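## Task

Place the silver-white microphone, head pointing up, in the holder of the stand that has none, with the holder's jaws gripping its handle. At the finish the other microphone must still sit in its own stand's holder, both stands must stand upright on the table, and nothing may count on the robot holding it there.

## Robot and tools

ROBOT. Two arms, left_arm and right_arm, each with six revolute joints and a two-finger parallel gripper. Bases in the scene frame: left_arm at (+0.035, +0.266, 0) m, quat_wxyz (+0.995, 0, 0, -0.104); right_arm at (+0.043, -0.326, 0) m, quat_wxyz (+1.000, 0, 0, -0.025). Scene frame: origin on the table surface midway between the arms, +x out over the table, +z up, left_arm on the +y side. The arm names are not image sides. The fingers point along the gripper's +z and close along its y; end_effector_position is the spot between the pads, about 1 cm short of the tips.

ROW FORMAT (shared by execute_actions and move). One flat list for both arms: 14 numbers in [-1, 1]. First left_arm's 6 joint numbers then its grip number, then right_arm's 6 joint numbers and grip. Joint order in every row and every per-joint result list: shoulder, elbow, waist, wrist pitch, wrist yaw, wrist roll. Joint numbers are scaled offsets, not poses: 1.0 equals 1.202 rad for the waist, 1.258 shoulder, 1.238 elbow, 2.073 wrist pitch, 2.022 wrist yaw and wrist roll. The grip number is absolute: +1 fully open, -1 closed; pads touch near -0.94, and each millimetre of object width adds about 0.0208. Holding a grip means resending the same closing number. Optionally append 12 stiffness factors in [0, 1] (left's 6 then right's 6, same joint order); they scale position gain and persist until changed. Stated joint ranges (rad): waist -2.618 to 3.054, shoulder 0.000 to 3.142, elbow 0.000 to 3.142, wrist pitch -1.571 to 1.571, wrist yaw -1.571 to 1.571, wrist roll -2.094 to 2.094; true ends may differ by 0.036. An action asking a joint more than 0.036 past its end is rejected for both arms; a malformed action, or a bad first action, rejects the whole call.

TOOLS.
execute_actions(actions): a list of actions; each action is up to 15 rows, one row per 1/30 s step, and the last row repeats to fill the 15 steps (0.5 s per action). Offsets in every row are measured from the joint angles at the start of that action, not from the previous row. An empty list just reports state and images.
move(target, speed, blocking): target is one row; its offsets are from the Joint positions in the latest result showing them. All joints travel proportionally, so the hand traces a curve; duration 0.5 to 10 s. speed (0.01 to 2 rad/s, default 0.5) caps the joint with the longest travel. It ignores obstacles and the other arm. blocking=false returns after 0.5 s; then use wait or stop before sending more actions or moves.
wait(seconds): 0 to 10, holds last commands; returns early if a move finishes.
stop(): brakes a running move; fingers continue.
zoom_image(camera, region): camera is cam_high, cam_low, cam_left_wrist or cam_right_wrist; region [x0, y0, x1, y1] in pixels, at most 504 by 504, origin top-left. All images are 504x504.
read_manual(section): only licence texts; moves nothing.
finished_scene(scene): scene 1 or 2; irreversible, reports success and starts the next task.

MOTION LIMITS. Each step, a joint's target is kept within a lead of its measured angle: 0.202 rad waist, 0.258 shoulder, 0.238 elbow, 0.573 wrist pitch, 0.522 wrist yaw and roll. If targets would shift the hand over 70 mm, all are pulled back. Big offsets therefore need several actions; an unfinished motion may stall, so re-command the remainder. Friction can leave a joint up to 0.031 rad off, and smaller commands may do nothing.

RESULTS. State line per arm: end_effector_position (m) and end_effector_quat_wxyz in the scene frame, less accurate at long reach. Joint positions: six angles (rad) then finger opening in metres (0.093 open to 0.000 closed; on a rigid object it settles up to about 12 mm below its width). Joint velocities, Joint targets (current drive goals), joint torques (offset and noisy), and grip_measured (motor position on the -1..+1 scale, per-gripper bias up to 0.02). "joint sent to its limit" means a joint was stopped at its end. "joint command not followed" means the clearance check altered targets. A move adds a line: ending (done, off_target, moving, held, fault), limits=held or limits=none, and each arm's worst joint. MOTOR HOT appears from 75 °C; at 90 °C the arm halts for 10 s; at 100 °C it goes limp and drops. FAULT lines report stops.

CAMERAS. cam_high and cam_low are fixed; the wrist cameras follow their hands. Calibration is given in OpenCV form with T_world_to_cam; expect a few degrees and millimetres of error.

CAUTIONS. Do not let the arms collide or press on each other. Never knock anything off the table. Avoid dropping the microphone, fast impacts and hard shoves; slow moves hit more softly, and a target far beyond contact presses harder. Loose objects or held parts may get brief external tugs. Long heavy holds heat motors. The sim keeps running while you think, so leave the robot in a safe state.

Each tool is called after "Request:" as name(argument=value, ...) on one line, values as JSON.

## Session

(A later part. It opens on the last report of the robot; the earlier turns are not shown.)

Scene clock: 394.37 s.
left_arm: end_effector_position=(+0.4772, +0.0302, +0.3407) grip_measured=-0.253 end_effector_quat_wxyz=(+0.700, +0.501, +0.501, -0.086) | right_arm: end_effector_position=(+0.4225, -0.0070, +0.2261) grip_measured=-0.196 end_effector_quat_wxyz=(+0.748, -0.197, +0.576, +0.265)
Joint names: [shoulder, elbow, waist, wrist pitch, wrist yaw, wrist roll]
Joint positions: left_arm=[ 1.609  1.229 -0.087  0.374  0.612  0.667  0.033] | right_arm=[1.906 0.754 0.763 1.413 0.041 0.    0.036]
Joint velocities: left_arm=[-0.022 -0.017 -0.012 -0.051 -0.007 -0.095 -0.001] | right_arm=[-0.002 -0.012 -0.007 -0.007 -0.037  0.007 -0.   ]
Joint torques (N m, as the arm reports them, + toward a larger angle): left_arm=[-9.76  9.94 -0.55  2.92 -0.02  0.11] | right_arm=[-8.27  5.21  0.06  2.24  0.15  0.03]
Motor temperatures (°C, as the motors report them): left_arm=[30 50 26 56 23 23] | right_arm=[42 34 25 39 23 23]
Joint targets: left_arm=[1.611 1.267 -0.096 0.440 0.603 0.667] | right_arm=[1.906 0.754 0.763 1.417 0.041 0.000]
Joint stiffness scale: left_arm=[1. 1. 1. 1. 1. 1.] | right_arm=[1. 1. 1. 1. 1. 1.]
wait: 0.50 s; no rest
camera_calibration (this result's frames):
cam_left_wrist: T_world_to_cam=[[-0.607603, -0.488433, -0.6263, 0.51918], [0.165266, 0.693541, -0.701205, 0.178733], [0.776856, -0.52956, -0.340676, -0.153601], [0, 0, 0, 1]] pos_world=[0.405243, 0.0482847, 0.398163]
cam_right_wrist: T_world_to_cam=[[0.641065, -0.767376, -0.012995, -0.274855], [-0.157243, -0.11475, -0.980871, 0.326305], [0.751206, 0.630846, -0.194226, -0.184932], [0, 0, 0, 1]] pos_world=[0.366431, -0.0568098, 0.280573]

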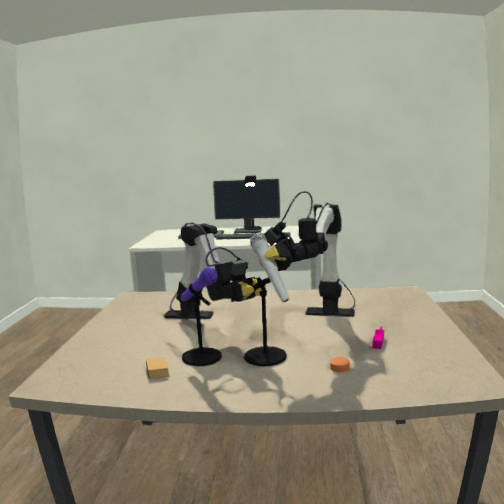

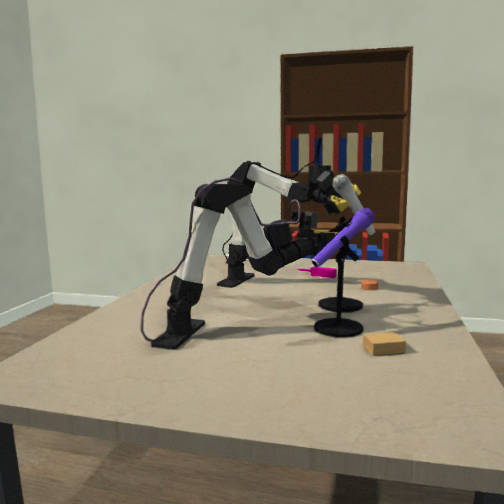

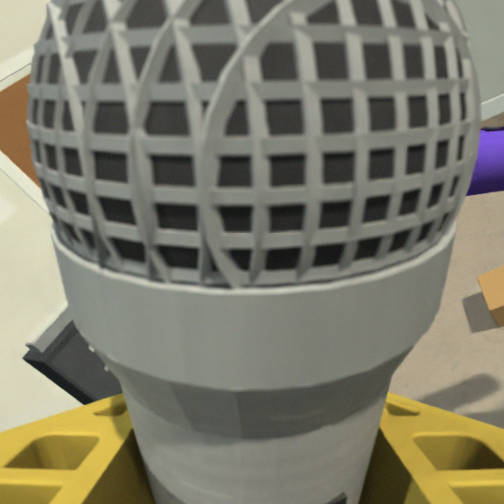

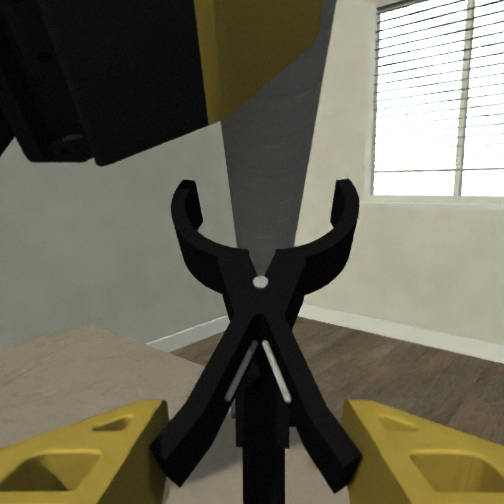

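Request:
execute_actions(actions=[[[-0.012,0.015,-0.008,0.032,-0.005,0,-0.5,0,0,0,0.002,0,0,-0.2],[-0.026,-0.003,-0.008,0.032,-0.005,0,-0.5,0,0,0,0.002,0,0,-0.2],[-0.029,-0.009,-0.011,0.034,-0.007,0,-0.5,0,0,0,0.002,0,0,-0.2],[-0.031,-0.016,-0.014,0.037,-0.009,0,-0.5,0,0,0,0.002,0,0,-0.2],[-0.034,-0.022,-0.018,0.039,-0.011,0,-0.5,0,0,0,0.002,0,0,-0.2],[-0.037,-0.029,-0.021,0.042,-0.013,0,-0.5,0,0,0,0.002,0,0,-0.2],[-0.039,-0.035,-0.024,0.044,-0.015,0,-0.5,0,0,0,0.002,0,0,-0.2],[-0.042,-0.042,-0.027,0.047,-0.016,0,-0.5,0,0,0,0.002,0,0,-0.2],[-0.045,-0.048,-0.031,0.049,-0.018,0,-0.5,0,0,0,0.002,0,0,-0.2],[-0.047,-0.055,-0.034,0.052,-0.020,0,-0.5,0,0,0,0.002,0,0,-0.2],[-0.050,-0.061,-0.037,0.054,-0.022,0,-0.5,0,0,0,0.002,0,0,-0.2],[-0.053,-0.068,-0.040,0.057,-0.024,0,-0.5,0,0,0,0.002,0,0,-0.2],[-0.055,-0.074,-0.044,0.059,-0.026,0,-0.5,0,0,0,0.002,0,0,-0.2],[-0.058,-0.081,-0.047,0.062,-0.028,0,-0.5,0,0,0,0.002,0,0,-0.2],[-0.061,-0.087,-0.050,0.064,-0.030,0,-0.5,0,0,0,0.002,0,0,-0.2]]])

Request:
wait(seconds=0.5)

Scene clock: 411.97 s.
left_arm: end_effector_position=(+0.4600, +0.0192, +0.3300) grip_measured=-0.253 end_effector_quat_wxyz=(+0.700, +0.503, +0.499, -0.088) | right_arm: end_effector_position=(+0.4225, -0.0070, +0.2261) grip_measured=-0.196 end_effector_quat_wxyz=(+0.748, -0.197, +0.576, +0.265)
Joint names: [shoulder, elbow, waist, wrist pitch, wrist yaw, wrist roll]
Joint positions: left_arm=[ 1.569  1.144 -0.129  0.42   0.576  0.667  0.033] | right_arm=[1.906 0.754 0.763 1.413 0.041 0.    0.036]
Joint velocities: left_arm=[-0.09  -0.237 -0.12   0.125 -0.11   0.022  0.   ] | right_arm=[-0.012 -0.002 -0.002  0.051  0.037  0.037  0.   ]
Joint torques (N m, as the arm reports them, + toward a larger angle): left_arm=[-12.49   6.56  -0.58   2.98  -0.03   0.11] | right_arm=[-8.18  5.22  0.06  2.24  0.15  0.04]
Motor temperatures (°C, as the motors report them): left_arm=[32 52 27 57 23 23] | right_arm=[42 34 25 40 23 23]
Joint targets: left_arm=[1.532 1.121 -0.147 0.506 0.552 0.667] | right_arm=[1.906 0.754 0.763 1.417 0.041 0.000]
Joint stiffness scale: left_arm=[1. 1. 1. 1. 1. 1.] | right_arm=[1. 1. 1. 1. 1. 1.]
camera_calibration (this result's frames):
cam_left_wrist: T_world_to_cam=[[-0.609994, -0.484425, -0.627088, 0.497984], [0.171086, 0.692193, -0.701141, 0.179099], [0.773716, -0.534978, -0.339355, -0.148559], [0, 0, 0, 1]] pos_world=[0.388069, 0.0377893, 0.387439]
cam_right_wrist: T_world_to_cam=[[0.641065, -0.767376, -0.012995, -0.274855], [-0.157243, -0.11475, -0.980871, 0.326305], [0.751206, 0.630846, -0.194226, -0.184932], [0, 0, 0, 1]] pos_world=[0.366431, -0.0568098, 0.280573]

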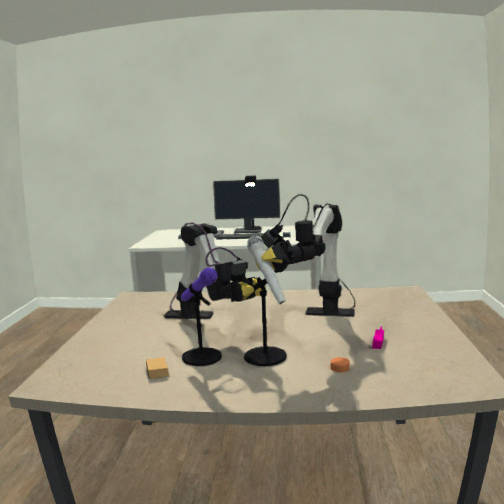

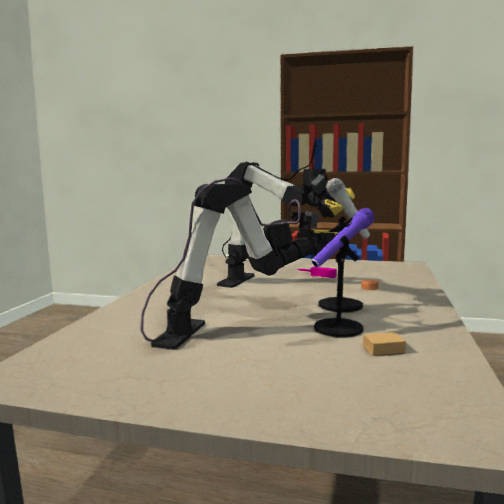

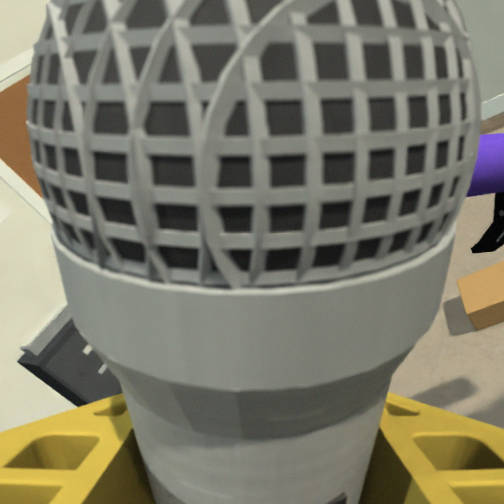

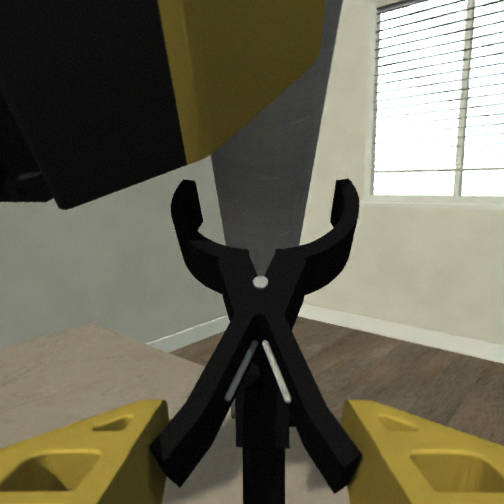

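Scene clock: 412.47 s.
left_arm: end_effector_position=(+0.4587, +0.0180, +0.3289) grip_measured=-0.253 end_effector_quat_wxyz=(+0.703, +0.501, +0.499, -0.084) | right_arm: end_effector_position=(+0.4225, -0.0070, +0.2261) grip_measured=-0.196 end_effector_quat_wxyz=(+0.748, -0.197, +0.576, +0.265)
Joint names: [shoulder, elbow, waist, wrist pitch, wrist yaw, wrist roll]
Joint positions: left_arm=[ 1.566  1.13  -0.137  0.437  0.562  0.667  0.033] | right_arm=[1.906 0.754 0.763 1.413 0.041 0.    0.036]
Joint velocities: left_arm=[ 0.002 -0.007 -0.002 -0.022  0.007  0.007  0.   ] | right_arm=[-0.002  0.002  0.002  0.007 -0.022  0.007  0.   ]
Joint torques (N m, as the arm reports them, + toward a larger angle): left_arm=[-12.6    6.56  -0.53   2.98  -0.02   0.11] | right_arm=[-8.16  5.26  0.06  2.24  0.16  0.05]
Motor temperatures (°C, as the motors report them): left_arm=[32 51 27 57 23 23] | right_arm=[42 34 25 40 23 23]
Joint targets: left_arm=[1.532 1.121 -0.147 0.506 0.552 0.667] | right_arm=[1.906 0.754 0.763 1.417 0.041 0.000]
Joint stiffness scale: left_arm=[1. 1. 1. 1. 1. 1.] | right_arm=[1. 1. 1. 1. 1. 1.]
wait: 0.50 s; no rest
camera_calibration (this result's frames):
cam_left_wrist: T_world_to_cam=[[-0.602616, -0.490169, -0.629753, 0.49347], [0.170362, 0.691925, -0.701582, 0.179825], [0.779635, -0.530071, -0.333459, -0.153319], [0, 0, 0, 1]] pos_world=[0.38627, 0.036188, 0.385801]
cam_right_wrist: T_world_to_cam=[[0.641065, -0.767376, -0.012995, -0.274855], [-0.157243, -0.11475, -0.980871, 0.326305], [0.751206, 0.630846, -0.194226, -0.184932], [0, 0, 0, 1]] pos_world=[0.366431, -0.0568098, 0.280573]

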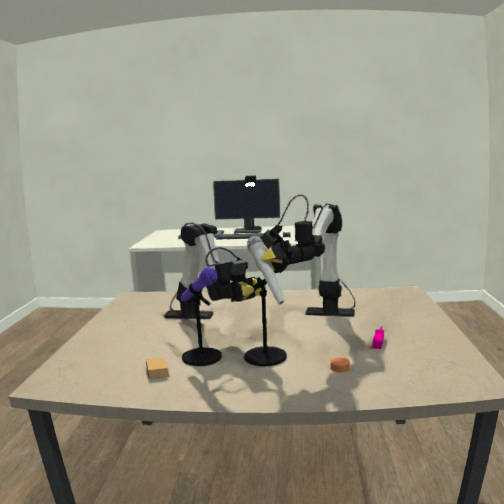

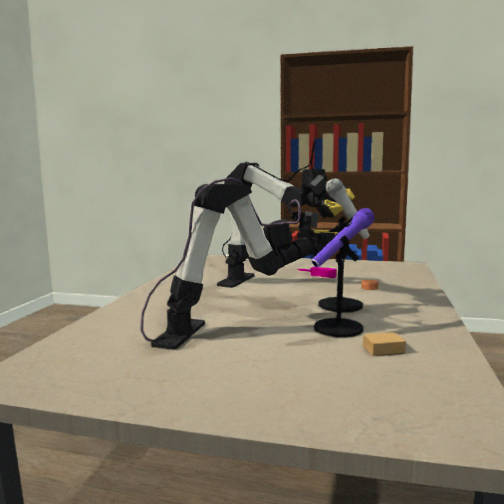

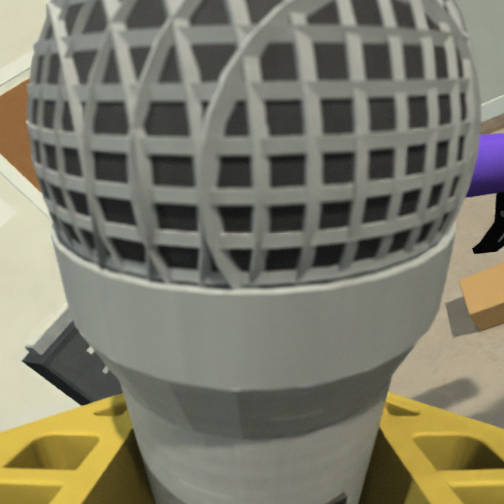

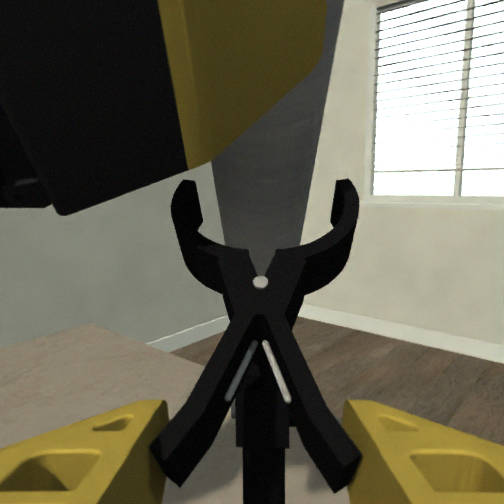

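Request:
execute_actions(actions=[[[-0.028,-0.011,-0.011,0.035,-0.007,0,-0.5,0,0,0,0.002,0,0,-0.2],[-0.029,-0.015,-0.013,0.037,-0.008,0,-0.5,0,0,0,0.002,0,0,-0.2],[-0.029,-0.019,-0.016,0.039,-0.010,0,-0.5,0,0,0,0.002,0,0,-0.2],[-0.030,-0.023,-0.019,0.041,-0.011,0,-0.5,0,0,0,0.002,0,0,-0.2],[-0.031,-0.027,-0.021,0.043,-0.013,0,-0.5,0,0,0,0.002,0,0,-0.2],[-0.032,-0.031,-0.024,0.045,-0.014,0,-0.5,0,0,0,0.002,0,0,-0.2],[-0.033,-0.035,-0.026,0.047,-0.016,0,-0.5,0,0,0,0.002,0,0,-0.2],[-0.033,-0.039,-0.029,0.049,-0.017,0,-0.5,0,0,0,0.002,0,0,-0.2],[-0.034,-0.043,-0.032,0.051,-0.019,0,-0.5,0,0,0,0.002,0,0,-0.2],[-0.035,-0.047,-0.034,0.053,-0.020,0,-0.5,0,0,0,0.002,0,0,-0.2],[-0.036,-0.051,-0.037,0.055,-0.022,0,-0.5,0,0,0,0.002,0,0,-0.2],[-0.037,-0.055,-0.039,0.057,-0.023,0,-0.5,0,0,0,0.002,0,0,-0.2],[-0.037,-0.059,-0.042,0.059,-0.025,0,-0.5,0,0,0,0.002,0,0,-0.2],[-0.038,-0.063,-0.045,0.061,-0.026,0,-0.5,0,0,0,0.002,0,0,-0.2],[-0.039,-0.0675,-0.047,0.0615,-0.028,0,-0.5,0,0,0,0.002,0,0,-0.2]]])

Request:
wait(seconds=0.5)

Scene clock: 418.73 s.
left_arm: end_effector_position=(+0.4470, +0.0075, +0.3157) grip_measured=-0.253 end_effector_quat_wxyz=(+0.701, +0.502, +0.499, -0.086) | right_arm: end_effector_position=(+0.4225, -0.0070, +0.2261) grip_measured=-0.196 end_effector_quat_wxyz=(+0.748, -0.197, +0.576, +0.265)
Joint names: [shoulder, elbow, waist, wrist pitch, wrist yaw, wrist roll]
Joint positions: left_arm=[ 1.55   1.066 -0.177  0.481  0.527  0.667  0.033] | right_arm=[1.906 0.754 0.763 1.413 0.041 0.    0.036]
Joint velocities: left_arm=[-0.037 -0.149 -0.081  0.11  -0.095 -0.037  0.001] | right_arm=[-0.007  0.012 -0.002 -0.022 -0.022 -0.037 -0.   ]
Joint torques (N m, as the arm reports them, + toward a larger angle): left_arm=[-12.31   6.49  -0.67   3.02  -0.02   0.11] | right_arm=[-8.19  5.25  0.04  2.26  0.13  0.05]
Motor temperatures (°C, as the motors report them): left_arm=[33 50 27 58 23 23] | right_arm=[43 34 25 40 23 23]
Joint targets: left_arm=[1.516 1.047 -0.193 0.564 0.505 0.667] | right_arm=[1.906 0.754 0.763 1.417 0.041 0.000]
Joint stiffness scale: left_arm=[1. 1. 1. 1. 1. 1.] | right_arm=[1. 1. 1. 1. 1. 1.]
camera_calibration (this result's frames):
cam_left_wrist: T_world_to_cam=[[-0.607533, -0.486354, -0.627984, 0.47459], [0.170539, 0.69231, -0.701158, 0.179658], [0.77577, -0.533073, -0.337659, -0.151128], [0, 0, 0, 1]] pos_world=[0.374931, 0.0258774, 0.372974]
cam_right_wrist: T_world_to_cam=[[0.641065, -0.767376, -0.012995, -0.274855], [-0.157243, -0.11475, -0.980871, 0.326305], [0.751206, 0.630846, -0.194226, -0.184932], [0, 0, 0, 1]] pos_world=[0.366431, -0.0568098, 0.280573]

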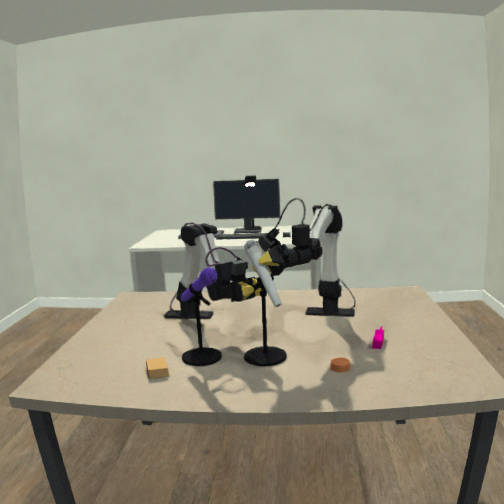

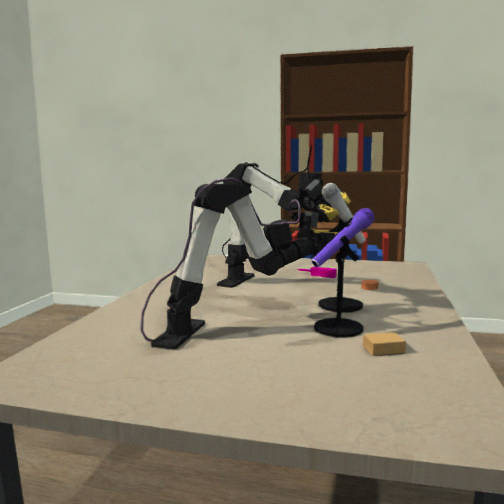

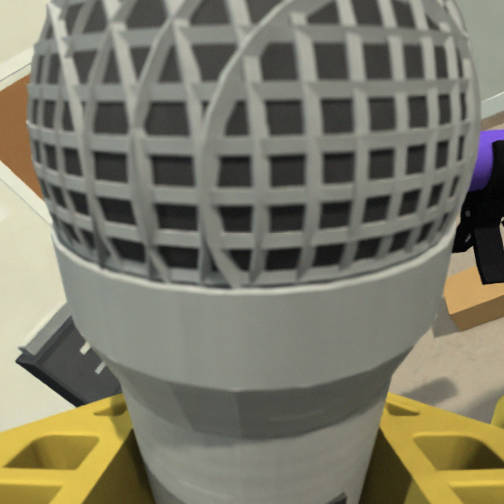

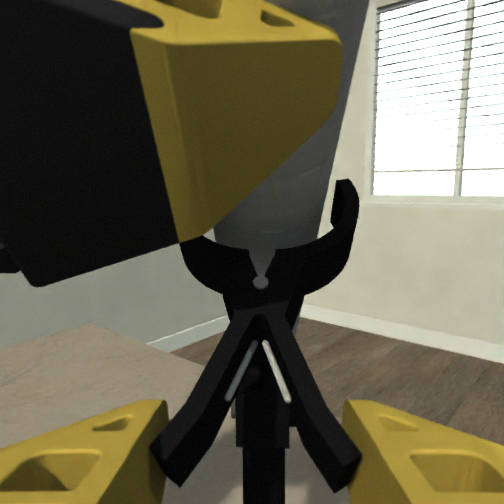

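Scene clock: 419.23 s.
left_arm: end_effector_position=(+0.4464, +0.0067, +0.3146) grip_measured=-0.253 end_effector_quat_wxyz=(+0.702, +0.500, +0.499, -0.084) | right_arm: end_effector_position=(+0.4225, -0.0070, +0.2261) grip_measured=-0.196 end_effector_quat_wxyz=(+0.748, -0.197, +0.576, +0.265)
Joint names: [shoulder, elbow, waist, wrist pitch, wrist yaw, wrist roll]
Joint positions: left_arm=[ 1.549  1.056 -0.182  0.494  0.514  0.667  0.033] | right_arm=[1.906 0.754 0.763 1.413 0.041 0.    0.036]
Joint velocities: left_arm=[ 0.002 -0.007 -0.002 -0.007 -0.007  0.007  0.   ] | right_arm=[-0.012 -0.007  0.002 -0.022 -0.007  0.007 -0.001]
Joint torques (N m, as the arm reports them, + toward a larger angle): left_arm=[-12.35   6.5   -0.59   3.01  -0.03   0.11] | right_arm=[-8.21  5.18  0.07  2.25  0.15  0.03]
Motor temperatures (°C, as the motors report them): left_arm=[33 50 27 58 23 23] | right_arm=[43 34 25 40 23 23]
Joint targets: left_arm=[1.516 1.047 -0.193 0.564 0.505 0.667] | right_arm=[1.906 0.754 0.763 1.417 0.041 0.000]
Joint stiffness scale: left_arm=[1. 1. 1. 1. 1. 1.] | right_arm=[1. 1. 1. 1. 1. 1.]
wait: 0.50 s; no rest
camera_calibration (this result's frames):
cam_left_wrist: T_world_to_cam=[[-0.601918, -0.491266, -0.629566, 0.471144], [0.168778, 0.692306, -0.701589, 0.18043], [0.780519, -0.528555, -0.333797, -0.154811], [0, 0, 0, 1]] pos_world=[0.37397, 0.0247177, 0.371528]
cam_right_wrist: T_world_to_cam=[[0.641065, -0.767376, -0.012995, -0.274855], [-0.157243, -0.11475, -0.980871, 0.326305], [0.751206, 0.630846, -0.194226, -0.184932], [0, 0, 0, 1]] pos_world=[0.366431, -0.0568098, 0.280573]

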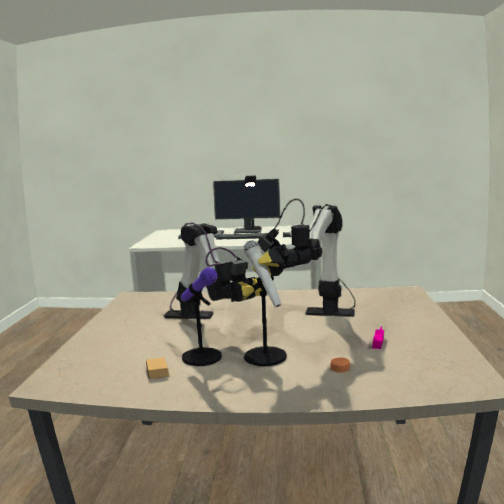

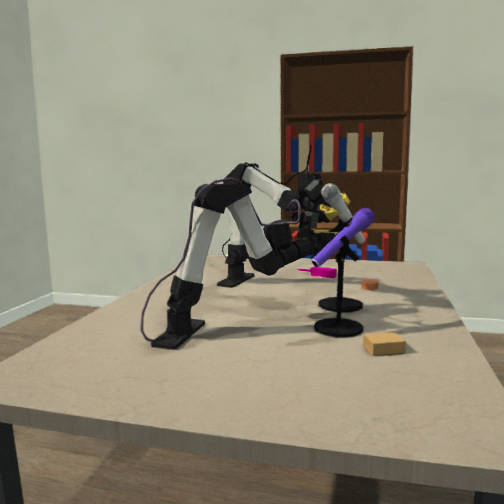

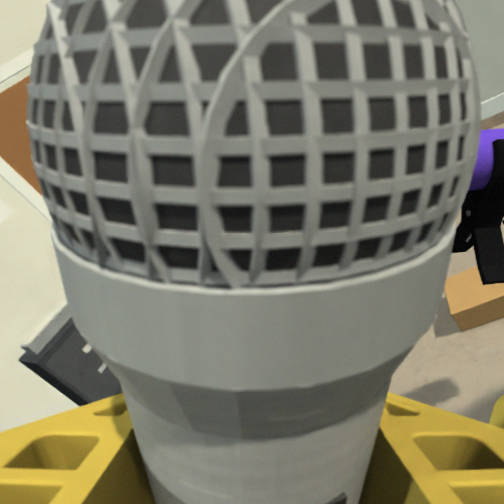

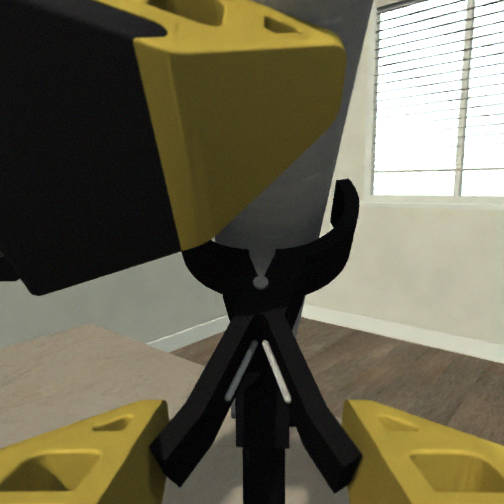

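Request:
zoom_image(camera="cam_high", region=[210, 225, 310, 325])

Request:
zoom_image(camera="cam_low", region=[280, 170, 390, 280])

Request:
zoom_image(camera="cam_right_wrist", region=[170, 140, 390, 340])

Region (210, 225, 310, 325) of cam_high's 504x504 image, scaled by 5.040, with more detail than that image has.

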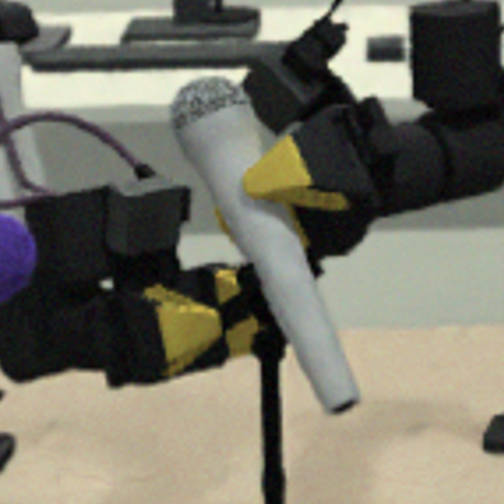

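Region (280, 170, 390, 280) of cam_low's 504x504 image, scaled by 4.582, with more detail than that image has.

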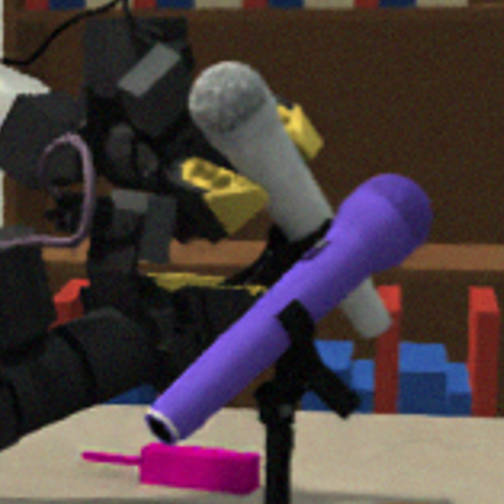

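Region (170, 140, 390, 340) of cam_right_wrist's 504x504 image, scaled by 2.291, with more detail than that image has; it fills the top 458 rows of this view, and the rest is white.

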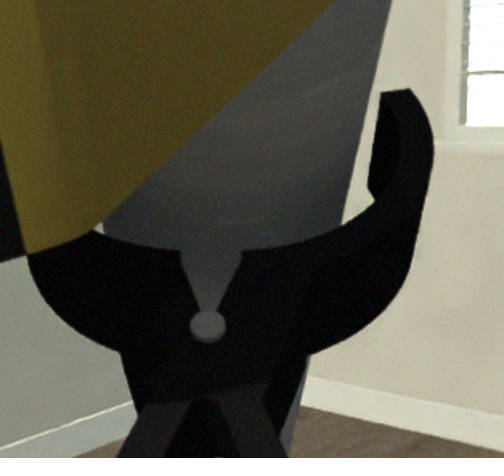

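Request:
execute_actions(actions=[[[-0.027,-0.009,-0.010,0.0346,-0.005,0,-0.5,0,0,0,0.002,0,0,-0.2],[-0.0273,-0.011,-0.011,0.0354,-0.0053,0,-0.5,0,0,0,0.002,0,0,-0.2],[-0.028,-0.013,-0.012,0.0362,-0.0058,0,-0.5,0,0,0,0.002,0,0,-0.2],[-0.0284,-0.015,-0.013,0.037,-0.0062,0,-0.5,0,0,0,0.002,0,0,-0.2],[-0.029,-0.017,-0.014,0.0378,-0.0066,0,-0.5,0,0,0,0.002,0,0,-0.2],[-0.0295,-0.019,-0.015,0.0386,-0.007,0,-0.5,0,0,0,0.002,0,0,-0.2],[-0.030,-0.021,-0.016,0.0394,-0.0074,0,-0.5,0,0,0,0.002,0,0,-0.2],[-0.0306,-0.023,-0.017,0.0402,-0.0079,0,-0.5,0,0,0,0.002,0,0,-0.2],[-0.031,-0.025,-0.018,0.041,-0.0083,0,-0.5,0,0,0,0.002,0,0,-0.2],[-0.0317,-0.027,-0.019,0.0416,-0.0087,0,-0.5,0,0,0,0.002,0,0,-0.2]]])

Request:
wait(seconds=0.3)

Scene clock: 429.50 s.
left_arm: end_effector_position=(+0.4417, +0.0040, +0.3107) grip_measured=-0.253 end_effector_quat_wxyz=(+0.702, +0.501, +0.499, -0.085) | right_arm: end_effector_position=(+0.4225, -0.0070, +0.2261) grip_measured=-0.196 end_effector_quat_wxyz=(+0.748, -0.197, +0.576, +0.265)
Joint names: [shoulder, elbow, waist, wrist pitch, wrist yaw, wrist roll]
Joint positions: left_arm=[ 1.541  1.033 -0.194  0.508  0.506  0.667  0.033] | right_arm=[1.906 0.754 0.763 1.413 0.041 0.    0.036]
Joint velocities: left_arm=[-0.002 -0.007  0.012  0.154  0.051 -0.066  0.   ] | right_arm=[ 0.007 -0.007  0.012 -0.051 -0.037 -0.051 -0.001]
Joint torques (N m, as the arm reports them, + toward a larger angle): left_arm=[-12.1    6.4   -0.6    3.    -0.02   0.1 ] | right_arm=[-8.17  5.13  0.1   2.29  0.15  0.04]
Motor temperatures (°C, as the motors report them): left_arm=[35 48 27 59 23 23] | right_arm=[43 34 25 41 23 23]
Joint targets: left_arm=[1.509 1.023 -0.205 0.580 0.496 0.667] | right_arm=[1.906 0.754 0.763 1.417 0.041 0.000]
Joint stiffness scale: left_arm=[1. 1. 1. 1. 1. 1.] | right_arm=[1. 1. 1. 1. 1. 1.]
camera_calibration (this result's frames):
cam_left_wrist: T_world_to_cam=[[-0.604045, -0.489013, -0.629282, 0.465391], [0.170659, 0.691926, -0.701508, 0.179521], [0.778464, -0.531135, -0.3345, -0.152652], [0, 0, 0, 1]] pos_world=[0.369314, 0.0222882, 0.367736]
cam_right_wrist: T_world_to_cam=[[0.641065, -0.767376, -0.012995, -0.274855], [-0.157243, -0.11475, -0.980871, 0.326305], [0.751206, 0.630846, -0.194226, -0.184932], [0, 0, 0, 1]] pos_world=[0.366431, -0.0568098, 0.280573]

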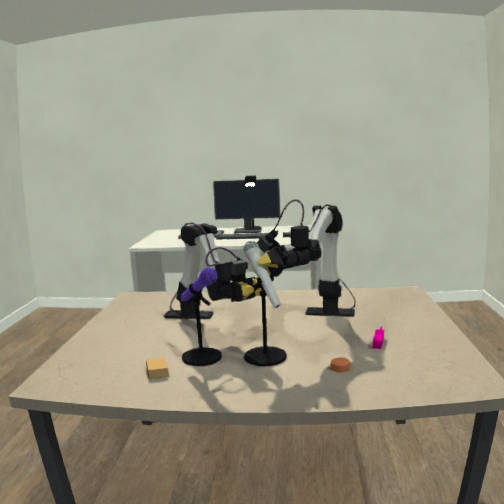

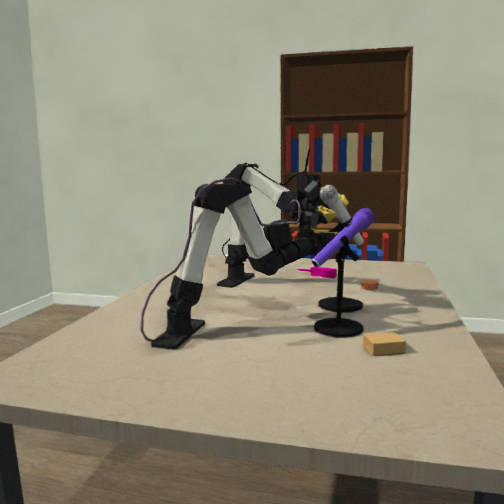

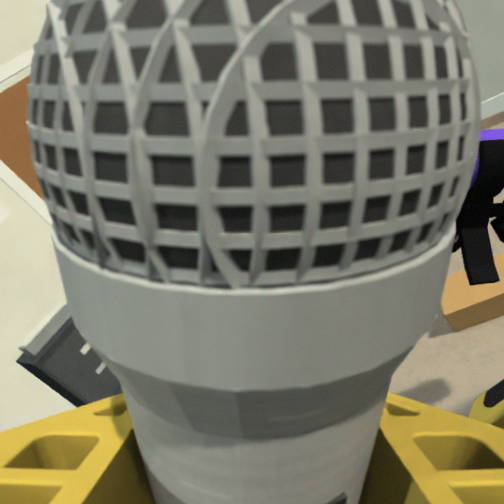

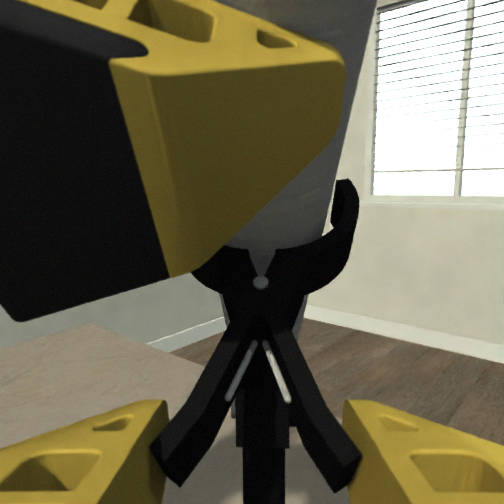

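Scene clock: 429.80 s.
left_arm: end_effector_position=(+0.4417, +0.0041, +0.3112) grip_measured=-0.253 end_effector_quat_wxyz=(+0.703, +0.501, +0.498, -0.085) | right_arm: end_effector_position=(+0.4225, -0.0070, +0.2261) grip_measured=-0.196 end_effector_quat_wxyz=(+0.748, -0.197, +0.576, +0.265)
Joint names: [shoulder, elbow, waist, wrist pitch, wrist yaw, wrist roll]
Joint positions: left_arm=[ 1.541  1.033 -0.194  0.51   0.506  0.667  0.033] | right_arm=[1.906 0.754 0.763 1.413 0.041 0.    0.036]
Joint velocities: left_arm=[-0.012  0.007  0.002 -0.051 -0.037 -0.022 -0.   ] | right_arm=[ 0.012 -0.002 -0.002 -0.066  0.051 -0.066  0.001]
Joint torques (N m, as the arm reports them, + toward a larger angle): left_arm=[-12.1    6.4   -0.63   3.01  -0.03   0.11] | right_arm=[-8.24  5.19  0.09  2.26  0.16  0.04]
Motor temperatures (°C, as the motors report them): left_arm=[35 48 27 59 23 23] | right_arm=[43 34 25 41 23 23]
Joint targets: left_arm=[1.509 1.023 -0.205 0.580 0.497 0.667] | right_arm=[1.906 0.754 0.763 1.417 0.041 0.000]
Joint stiffness scale: left_arm=[1. 1. 1. 1. 1. 1.] | right_arm=[1. 1. 1. 1. 1. 1.]
wait: 0.30 s; at rest by 0.17 s
camera_calibration (this result's frames):
cam_left_wrist: T_world_to_cam=[[-0.602753, -0.489713, -0.629976, 0.465355], [0.171626, 0.691468, -0.701724, 0.179423], [0.779252, -0.531087, -0.332737, -0.153426], [0, 0, 0, 1]] pos_world=[0.369258, 0.0223428, 0.368017]
cam_right_wrist: T_world_to_cam=[[0.641065, -0.767376, -0.012995, -0.274855], [-0.157243, -0.11475, -0.980871, 0.326305], [0.751206, 0.630846, -0.194226, -0.184932], [0, 0, 0, 1]] pos_world=[0.366431, -0.0568098, 0.280573]

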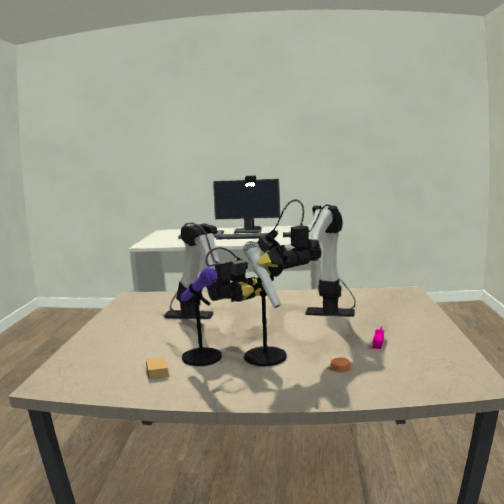

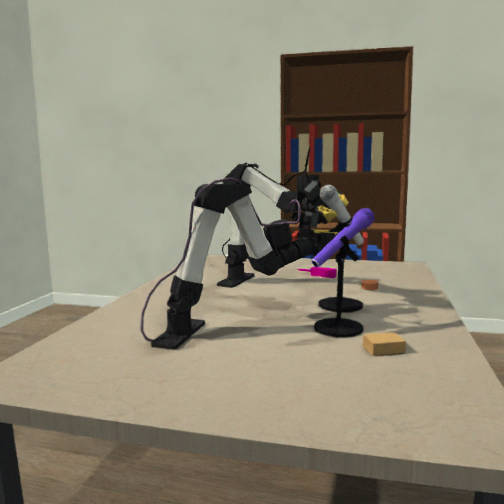

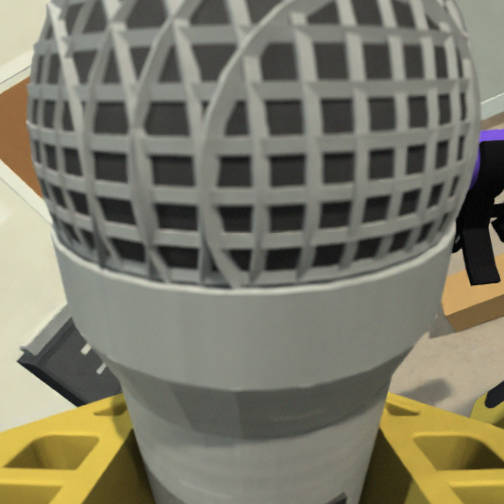

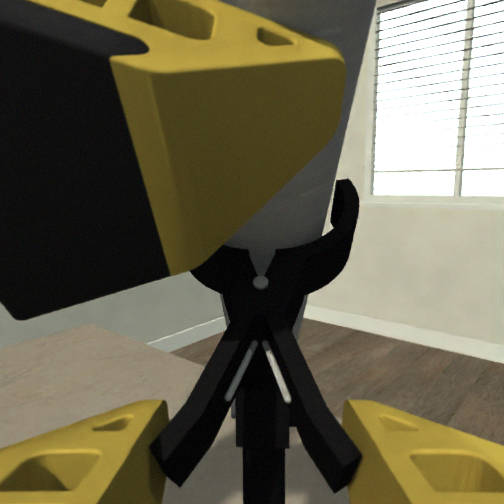

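Request:
zoom_image(camera="cam_right_wrist", region=[180, 150, 380, 350])

Request:
zoom_image(camera="cam_low", region=[300, 175, 380, 255])

Region (180, 150, 380, 350) of cam_right_wrist's 504x504 image, scaled by 2.520, with more detail than that image has.

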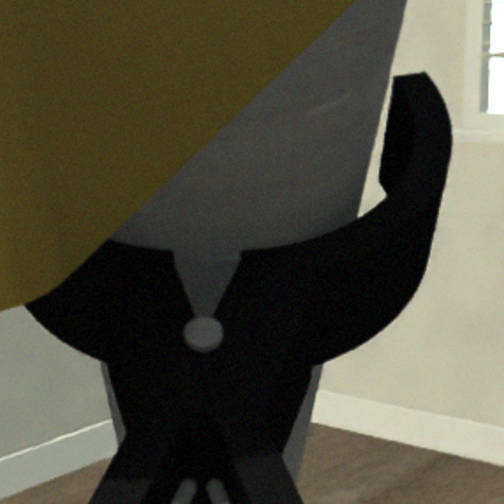

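Region (300, 175, 380, 255) of cam_low's 504x504 image, scaled by 6.300, with more detail than that image has.

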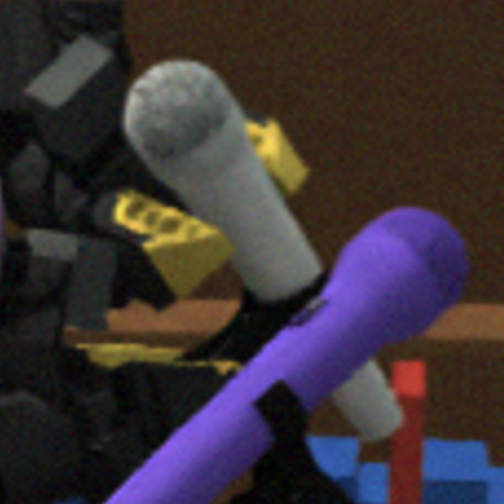

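Request:
execute_actions(actions=[[[-0.0255,-0.009,-0.0095,0.034,-0.0047,0,-0.5,0,0,0,0.002,0,0,-0.18],[-0.0257,-0.010,-0.010,0.0344,-0.005,0,-0.5,0,0,0,0.002,0,0,-0.165],[-0.026,-0.011,-0.0105,0.0348,-0.0053,0,-0.5,0,0,0,0.002,0,0,-0.15],[-0.0262,-0.0115,-0.011,0.0352,-0.0056,0,-0.5,0,0,0,0.002,0,0,-0.135],[-0.0265,-0.0122,-0.0115,0.0356,-0.006,0,-0.5,0,0,0,0.002,0,0,-0.12],[-0.0265,-0.0122,-0.0115,0.0356,-0.006,0,-0.5,0,0,0,0.002,0,0,-0.10],[-0.0265,-0.0122,-0.0115,0.0356,-0.006,0,-0.5,0,0,0,0.002,0,0,-0.08],[-0.0265,-0.0122,-0.0115,0.0356,-0.006,0,-0.5,0,0,0,0.002,0,0,-0.06],[-0.0265,-0.0122,-0.0115,0.0356,-0.006,0,-0.5,0,0,0,0.002,0,0,-0.04],[-0.0265,-0.0122,-0.0115,0.0356,-0.006,0,-0.5,0,0,0,0.002,0,0,-0.02],[-0.0265,-0.0122,-0.0115,0.0356,-0.006,0,-0.5,0,0,0,0.002,0,0,0.0],[-0.0265,-0.0122,-0.0115,0.0356,-0.006,0,-0.5,0,0,0,0.002,0,0,0.02],[-0.0265,-0.0122,-0.0115,0.0356,-0.006,0,-0.5,0,0,0,0.002,0,0,0.04]]])

Scene clock: 447.67 s.
left_arm: end_effector_position=(+0.4421, +0.0044, +0.3119) grip_measured=-0.253 end_effector_quat_wxyz=(+0.704, +0.500, +0.498, -0.083) | right_arm: end_effector_position=(+0.4222, -0.0073, +0.2275) grip_measured=+0.040 end_effector_quat_wxyz=(+0.749, -0.196, +0.574, +0.265)
Joint names: [shoulder, elbow, waist, wrist pitch, wrist yaw, wrist roll]
Joint positions: left_arm=[ 1.541  1.033 -0.194  0.513  0.503  0.667  0.033] | right_arm=[1.906 0.754 0.763 1.419 0.041 0.    0.047]
Joint velocities: left_arm=[-0.007 -0.002 -0.002 -0.022  0.022  0.007  0.001] | right_arm=[-0.012 -0.012 -0.012 -0.022  0.066 -0.007  0.001]
Joint torques (N m, as the arm reports them, + toward a larger angle): left_arm=[-12.25   6.2   -0.81   3.02  -0.03   0.11] | right_arm=[-8.24  5.24  0.17  2.16  0.16  0.04]
Motor temperatures (°C, as the motors report them): left_arm=[37 46 27 61 23 23] | right_arm=[43 35 25 41 23 23]
Joint targets: left_arm=[1.508 1.018 -0.208 0.584 0.494 0.667] | right_arm=[1.906 0.754 0.763 1.417 0.041 0.000]
Joint stiffness scale: left_arm=[1. 1. 1. 1. 1. 1.] | right_arm=[1. 1. 1. 1. 1. 1.]
camera_calibration (this result's frames):
cam_left_wrist: T_world_to_cam=[[-0.599265, -0.492402, -0.631207, 0.465086], [0.171731, 0.691041, -0.702119, 0.179747], [0.781914, -0.529153, -0.329556, -0.155495], [0, 0, 0, 1]] pos_world=[0.369425, 0.0225163, 0.368525]
cam_right_wrist: T_world_to_cam=[[0.640842, -0.767559, -0.013195, -0.274768], [-0.152814, -0.110704, -0.982035, 0.326055], [0.752309, 0.631346, -0.188237, -0.186099], [0, 0, 0, 1]] pos_world=[0.365913, -0.0573124, 0.281541]

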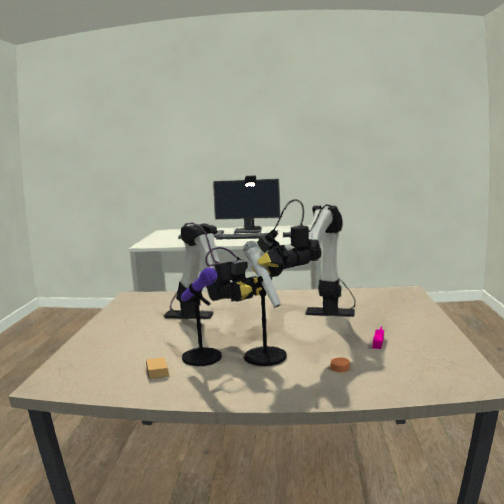

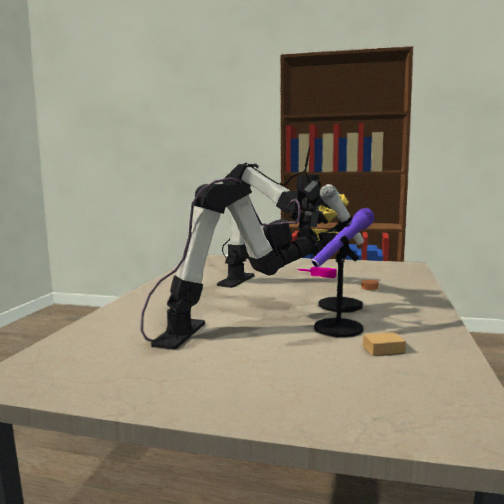

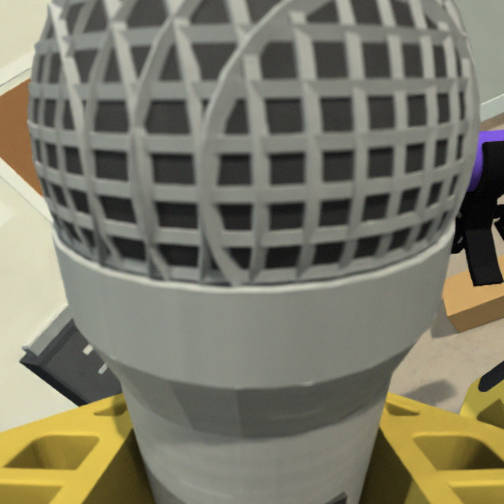

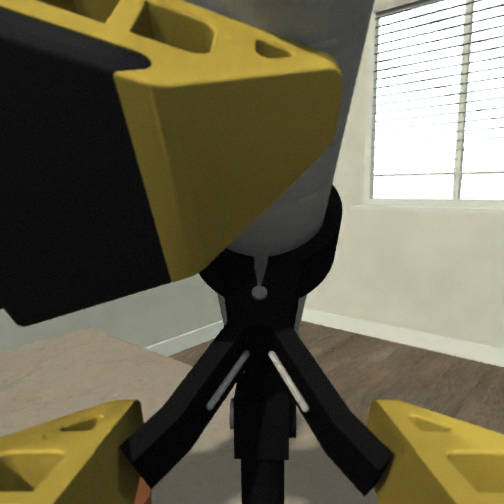

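Request:
execute_actions(actions=[[[-0.025,-0.011,-0.011,0.033,-0.003,0,-0.5,0,0,0,0,0,0,0.06],[-0.024,-0.010,-0.010,0.033,-0.003,0,-0.5,0,0,0,0,0,0,0.08],[-0.023,-0.009,-0.009,0.033,-0.002,0,-0.5,0,0,0,0,0,0,0.10],[-0.022,-0.008,-0.008,0.032,-0.002,0,-0.5,0,0,0,0,0,0,0.12],[-0.021,-0.007,-0.007,0.032,-0.001,0,-0.5,0,0,0,0,0,0,0.14],[-0.02,-0.006,-0.006,0.032,0,0,-0.5,0,0,0,0,0,0,0.16],[-0.02,-0.006,-0.006,0.032,0,0,-0.5,0,0,0,0,0,0,0.18],[-0.02,-0.006,-0.006,0.032,0,0,-0.5,0,0,0,0,0,0,0.21],[-0.02,-0.006,-0.006,0.032,0,0,-0.5,0,0,0,0,0,0,0.24],[-0.02,-0.006,-0.006,0.032,0,0,-0.5,0,0,0,0,0,0,0.28],[-0.02,-0.006,-0.006,0.032,0,0,-0.5,0,0,0,0,0,0,0.33],[-0.02,-0.006,-0.006,0.032,0,0,-0.5,0,0,0,0,0,0,0.39],[-0.02,-0.006,-0.006,0.032,0,0,-0.5,0,0,0,0,0,0,0.45],[-0.02,-0.006,-0.006,0.032,0,0,-0.5,0,0,0,0,0,0,0.5],[-0.02,-0.006,-0.006,0.032,0,0,-0.5,0,0,0,0,0,0,0.55]]])

Scene clock: 455.53 s.
left_arm: end_effector_position=(+0.4435, +0.0055, +0.3118) grip_measured=-0.253 end_effector_quat_wxyz=(+0.704, +0.497, +0.500, -0.079) | right_arm: end_effector_position=(+0.4222, -0.0073, +0.2275) grip_measured=+0.527 end_effector_quat_wxyz=(+0.749, -0.196, +0.574, +0.265)
Joint names: [shoulder, elbow, waist, wrist pitch, wrist yaw, wrist roll]
Joint positions: left_arm=[ 1.541  1.033 -0.194  0.513  0.492  0.667  0.033] | right_arm=[1.906 0.754 0.763 1.419 0.041 0.    0.07 ]
Joint velocities: left_arm=[-0.002 -0.002 -0.017  0.051 -0.022 -0.081 -0.   ] | right_arm=[ 0.007 -0.007 -0.017  0.007  0.051 -0.007  0.043]
Joint torques (N m, as the arm reports them, + toward a larger angle): left_arm=[-11.44   6.65  -0.36   2.98   0.18   0.11] | right_arm=[-8.1   5.28  0.    2.19  0.16  0.07]
Motor temperatures (°C, as the motors report them): left_arm=[38 45 27 61 23 23] | right_arm=[44 35 25 41 23 23]
Joint targets: left_arm=[1.516 1.026 -0.201 0.580 0.503 0.667] | right_arm=[1.906 0.754 0.763 1.419 0.041 0.000]
Joint stiffness scale: left_arm=[1. 1. 1. 1. 1. 1.] | right_arm=[1. 1. 1. 1. 1. 1.]
camera_calibration (this result's frames):
cam_left_wrist: T_world_to_cam=[[-0.594208, -0.498715, -0.631031, 0.464168], [0.164077, 0.692902, -0.702115, 0.182059], [0.787398, -0.52074, -0.3299, -0.158402], [0, 0, 0, 1]] pos_world=[0.370666, 0.0228522, 0.368474]
cam_right_wrist: T_world_to_cam=[[0.640842, -0.767559, -0.013195, -0.274768], [-0.152814, -0.110704, -0.982035, 0.326055], [0.752309, 0.631346, -0.188237, -0.186099], [0, 0, 0, 1]] pos_world=[0.365913, -0.0573124, 0.281541]

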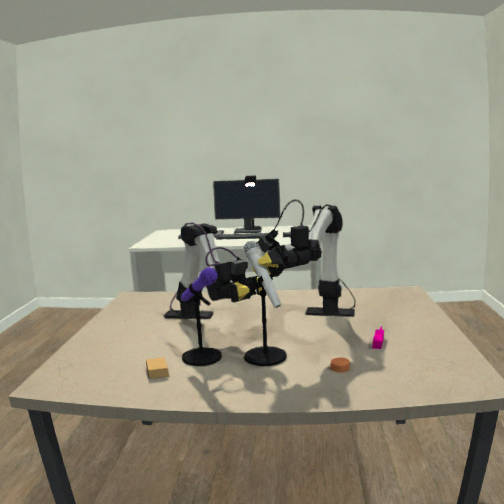

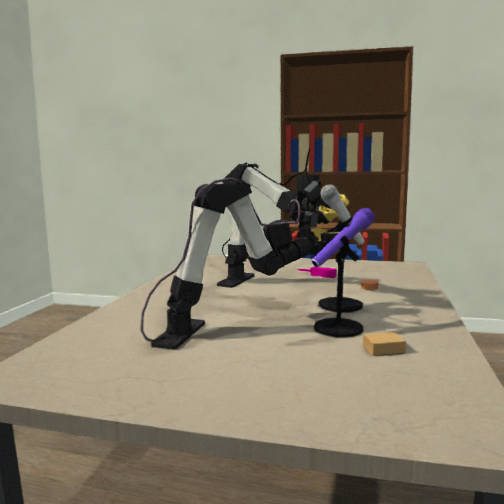

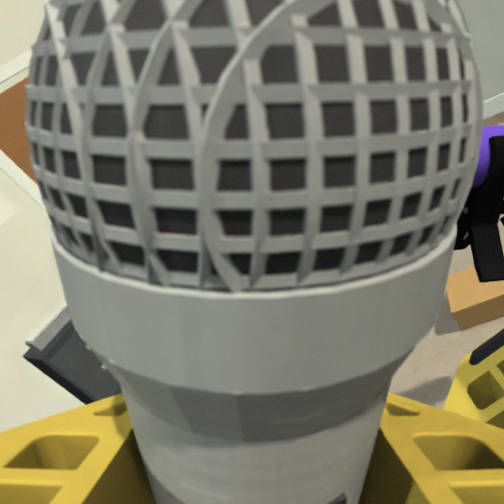

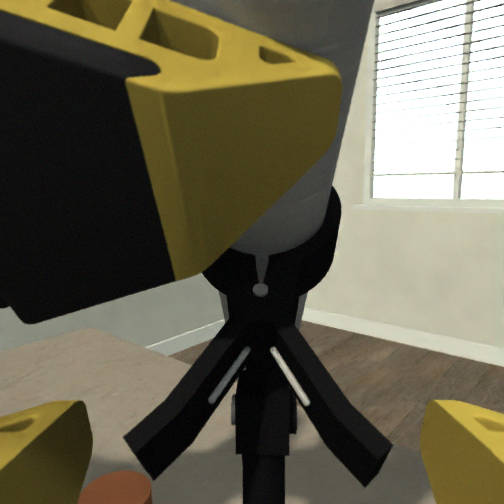

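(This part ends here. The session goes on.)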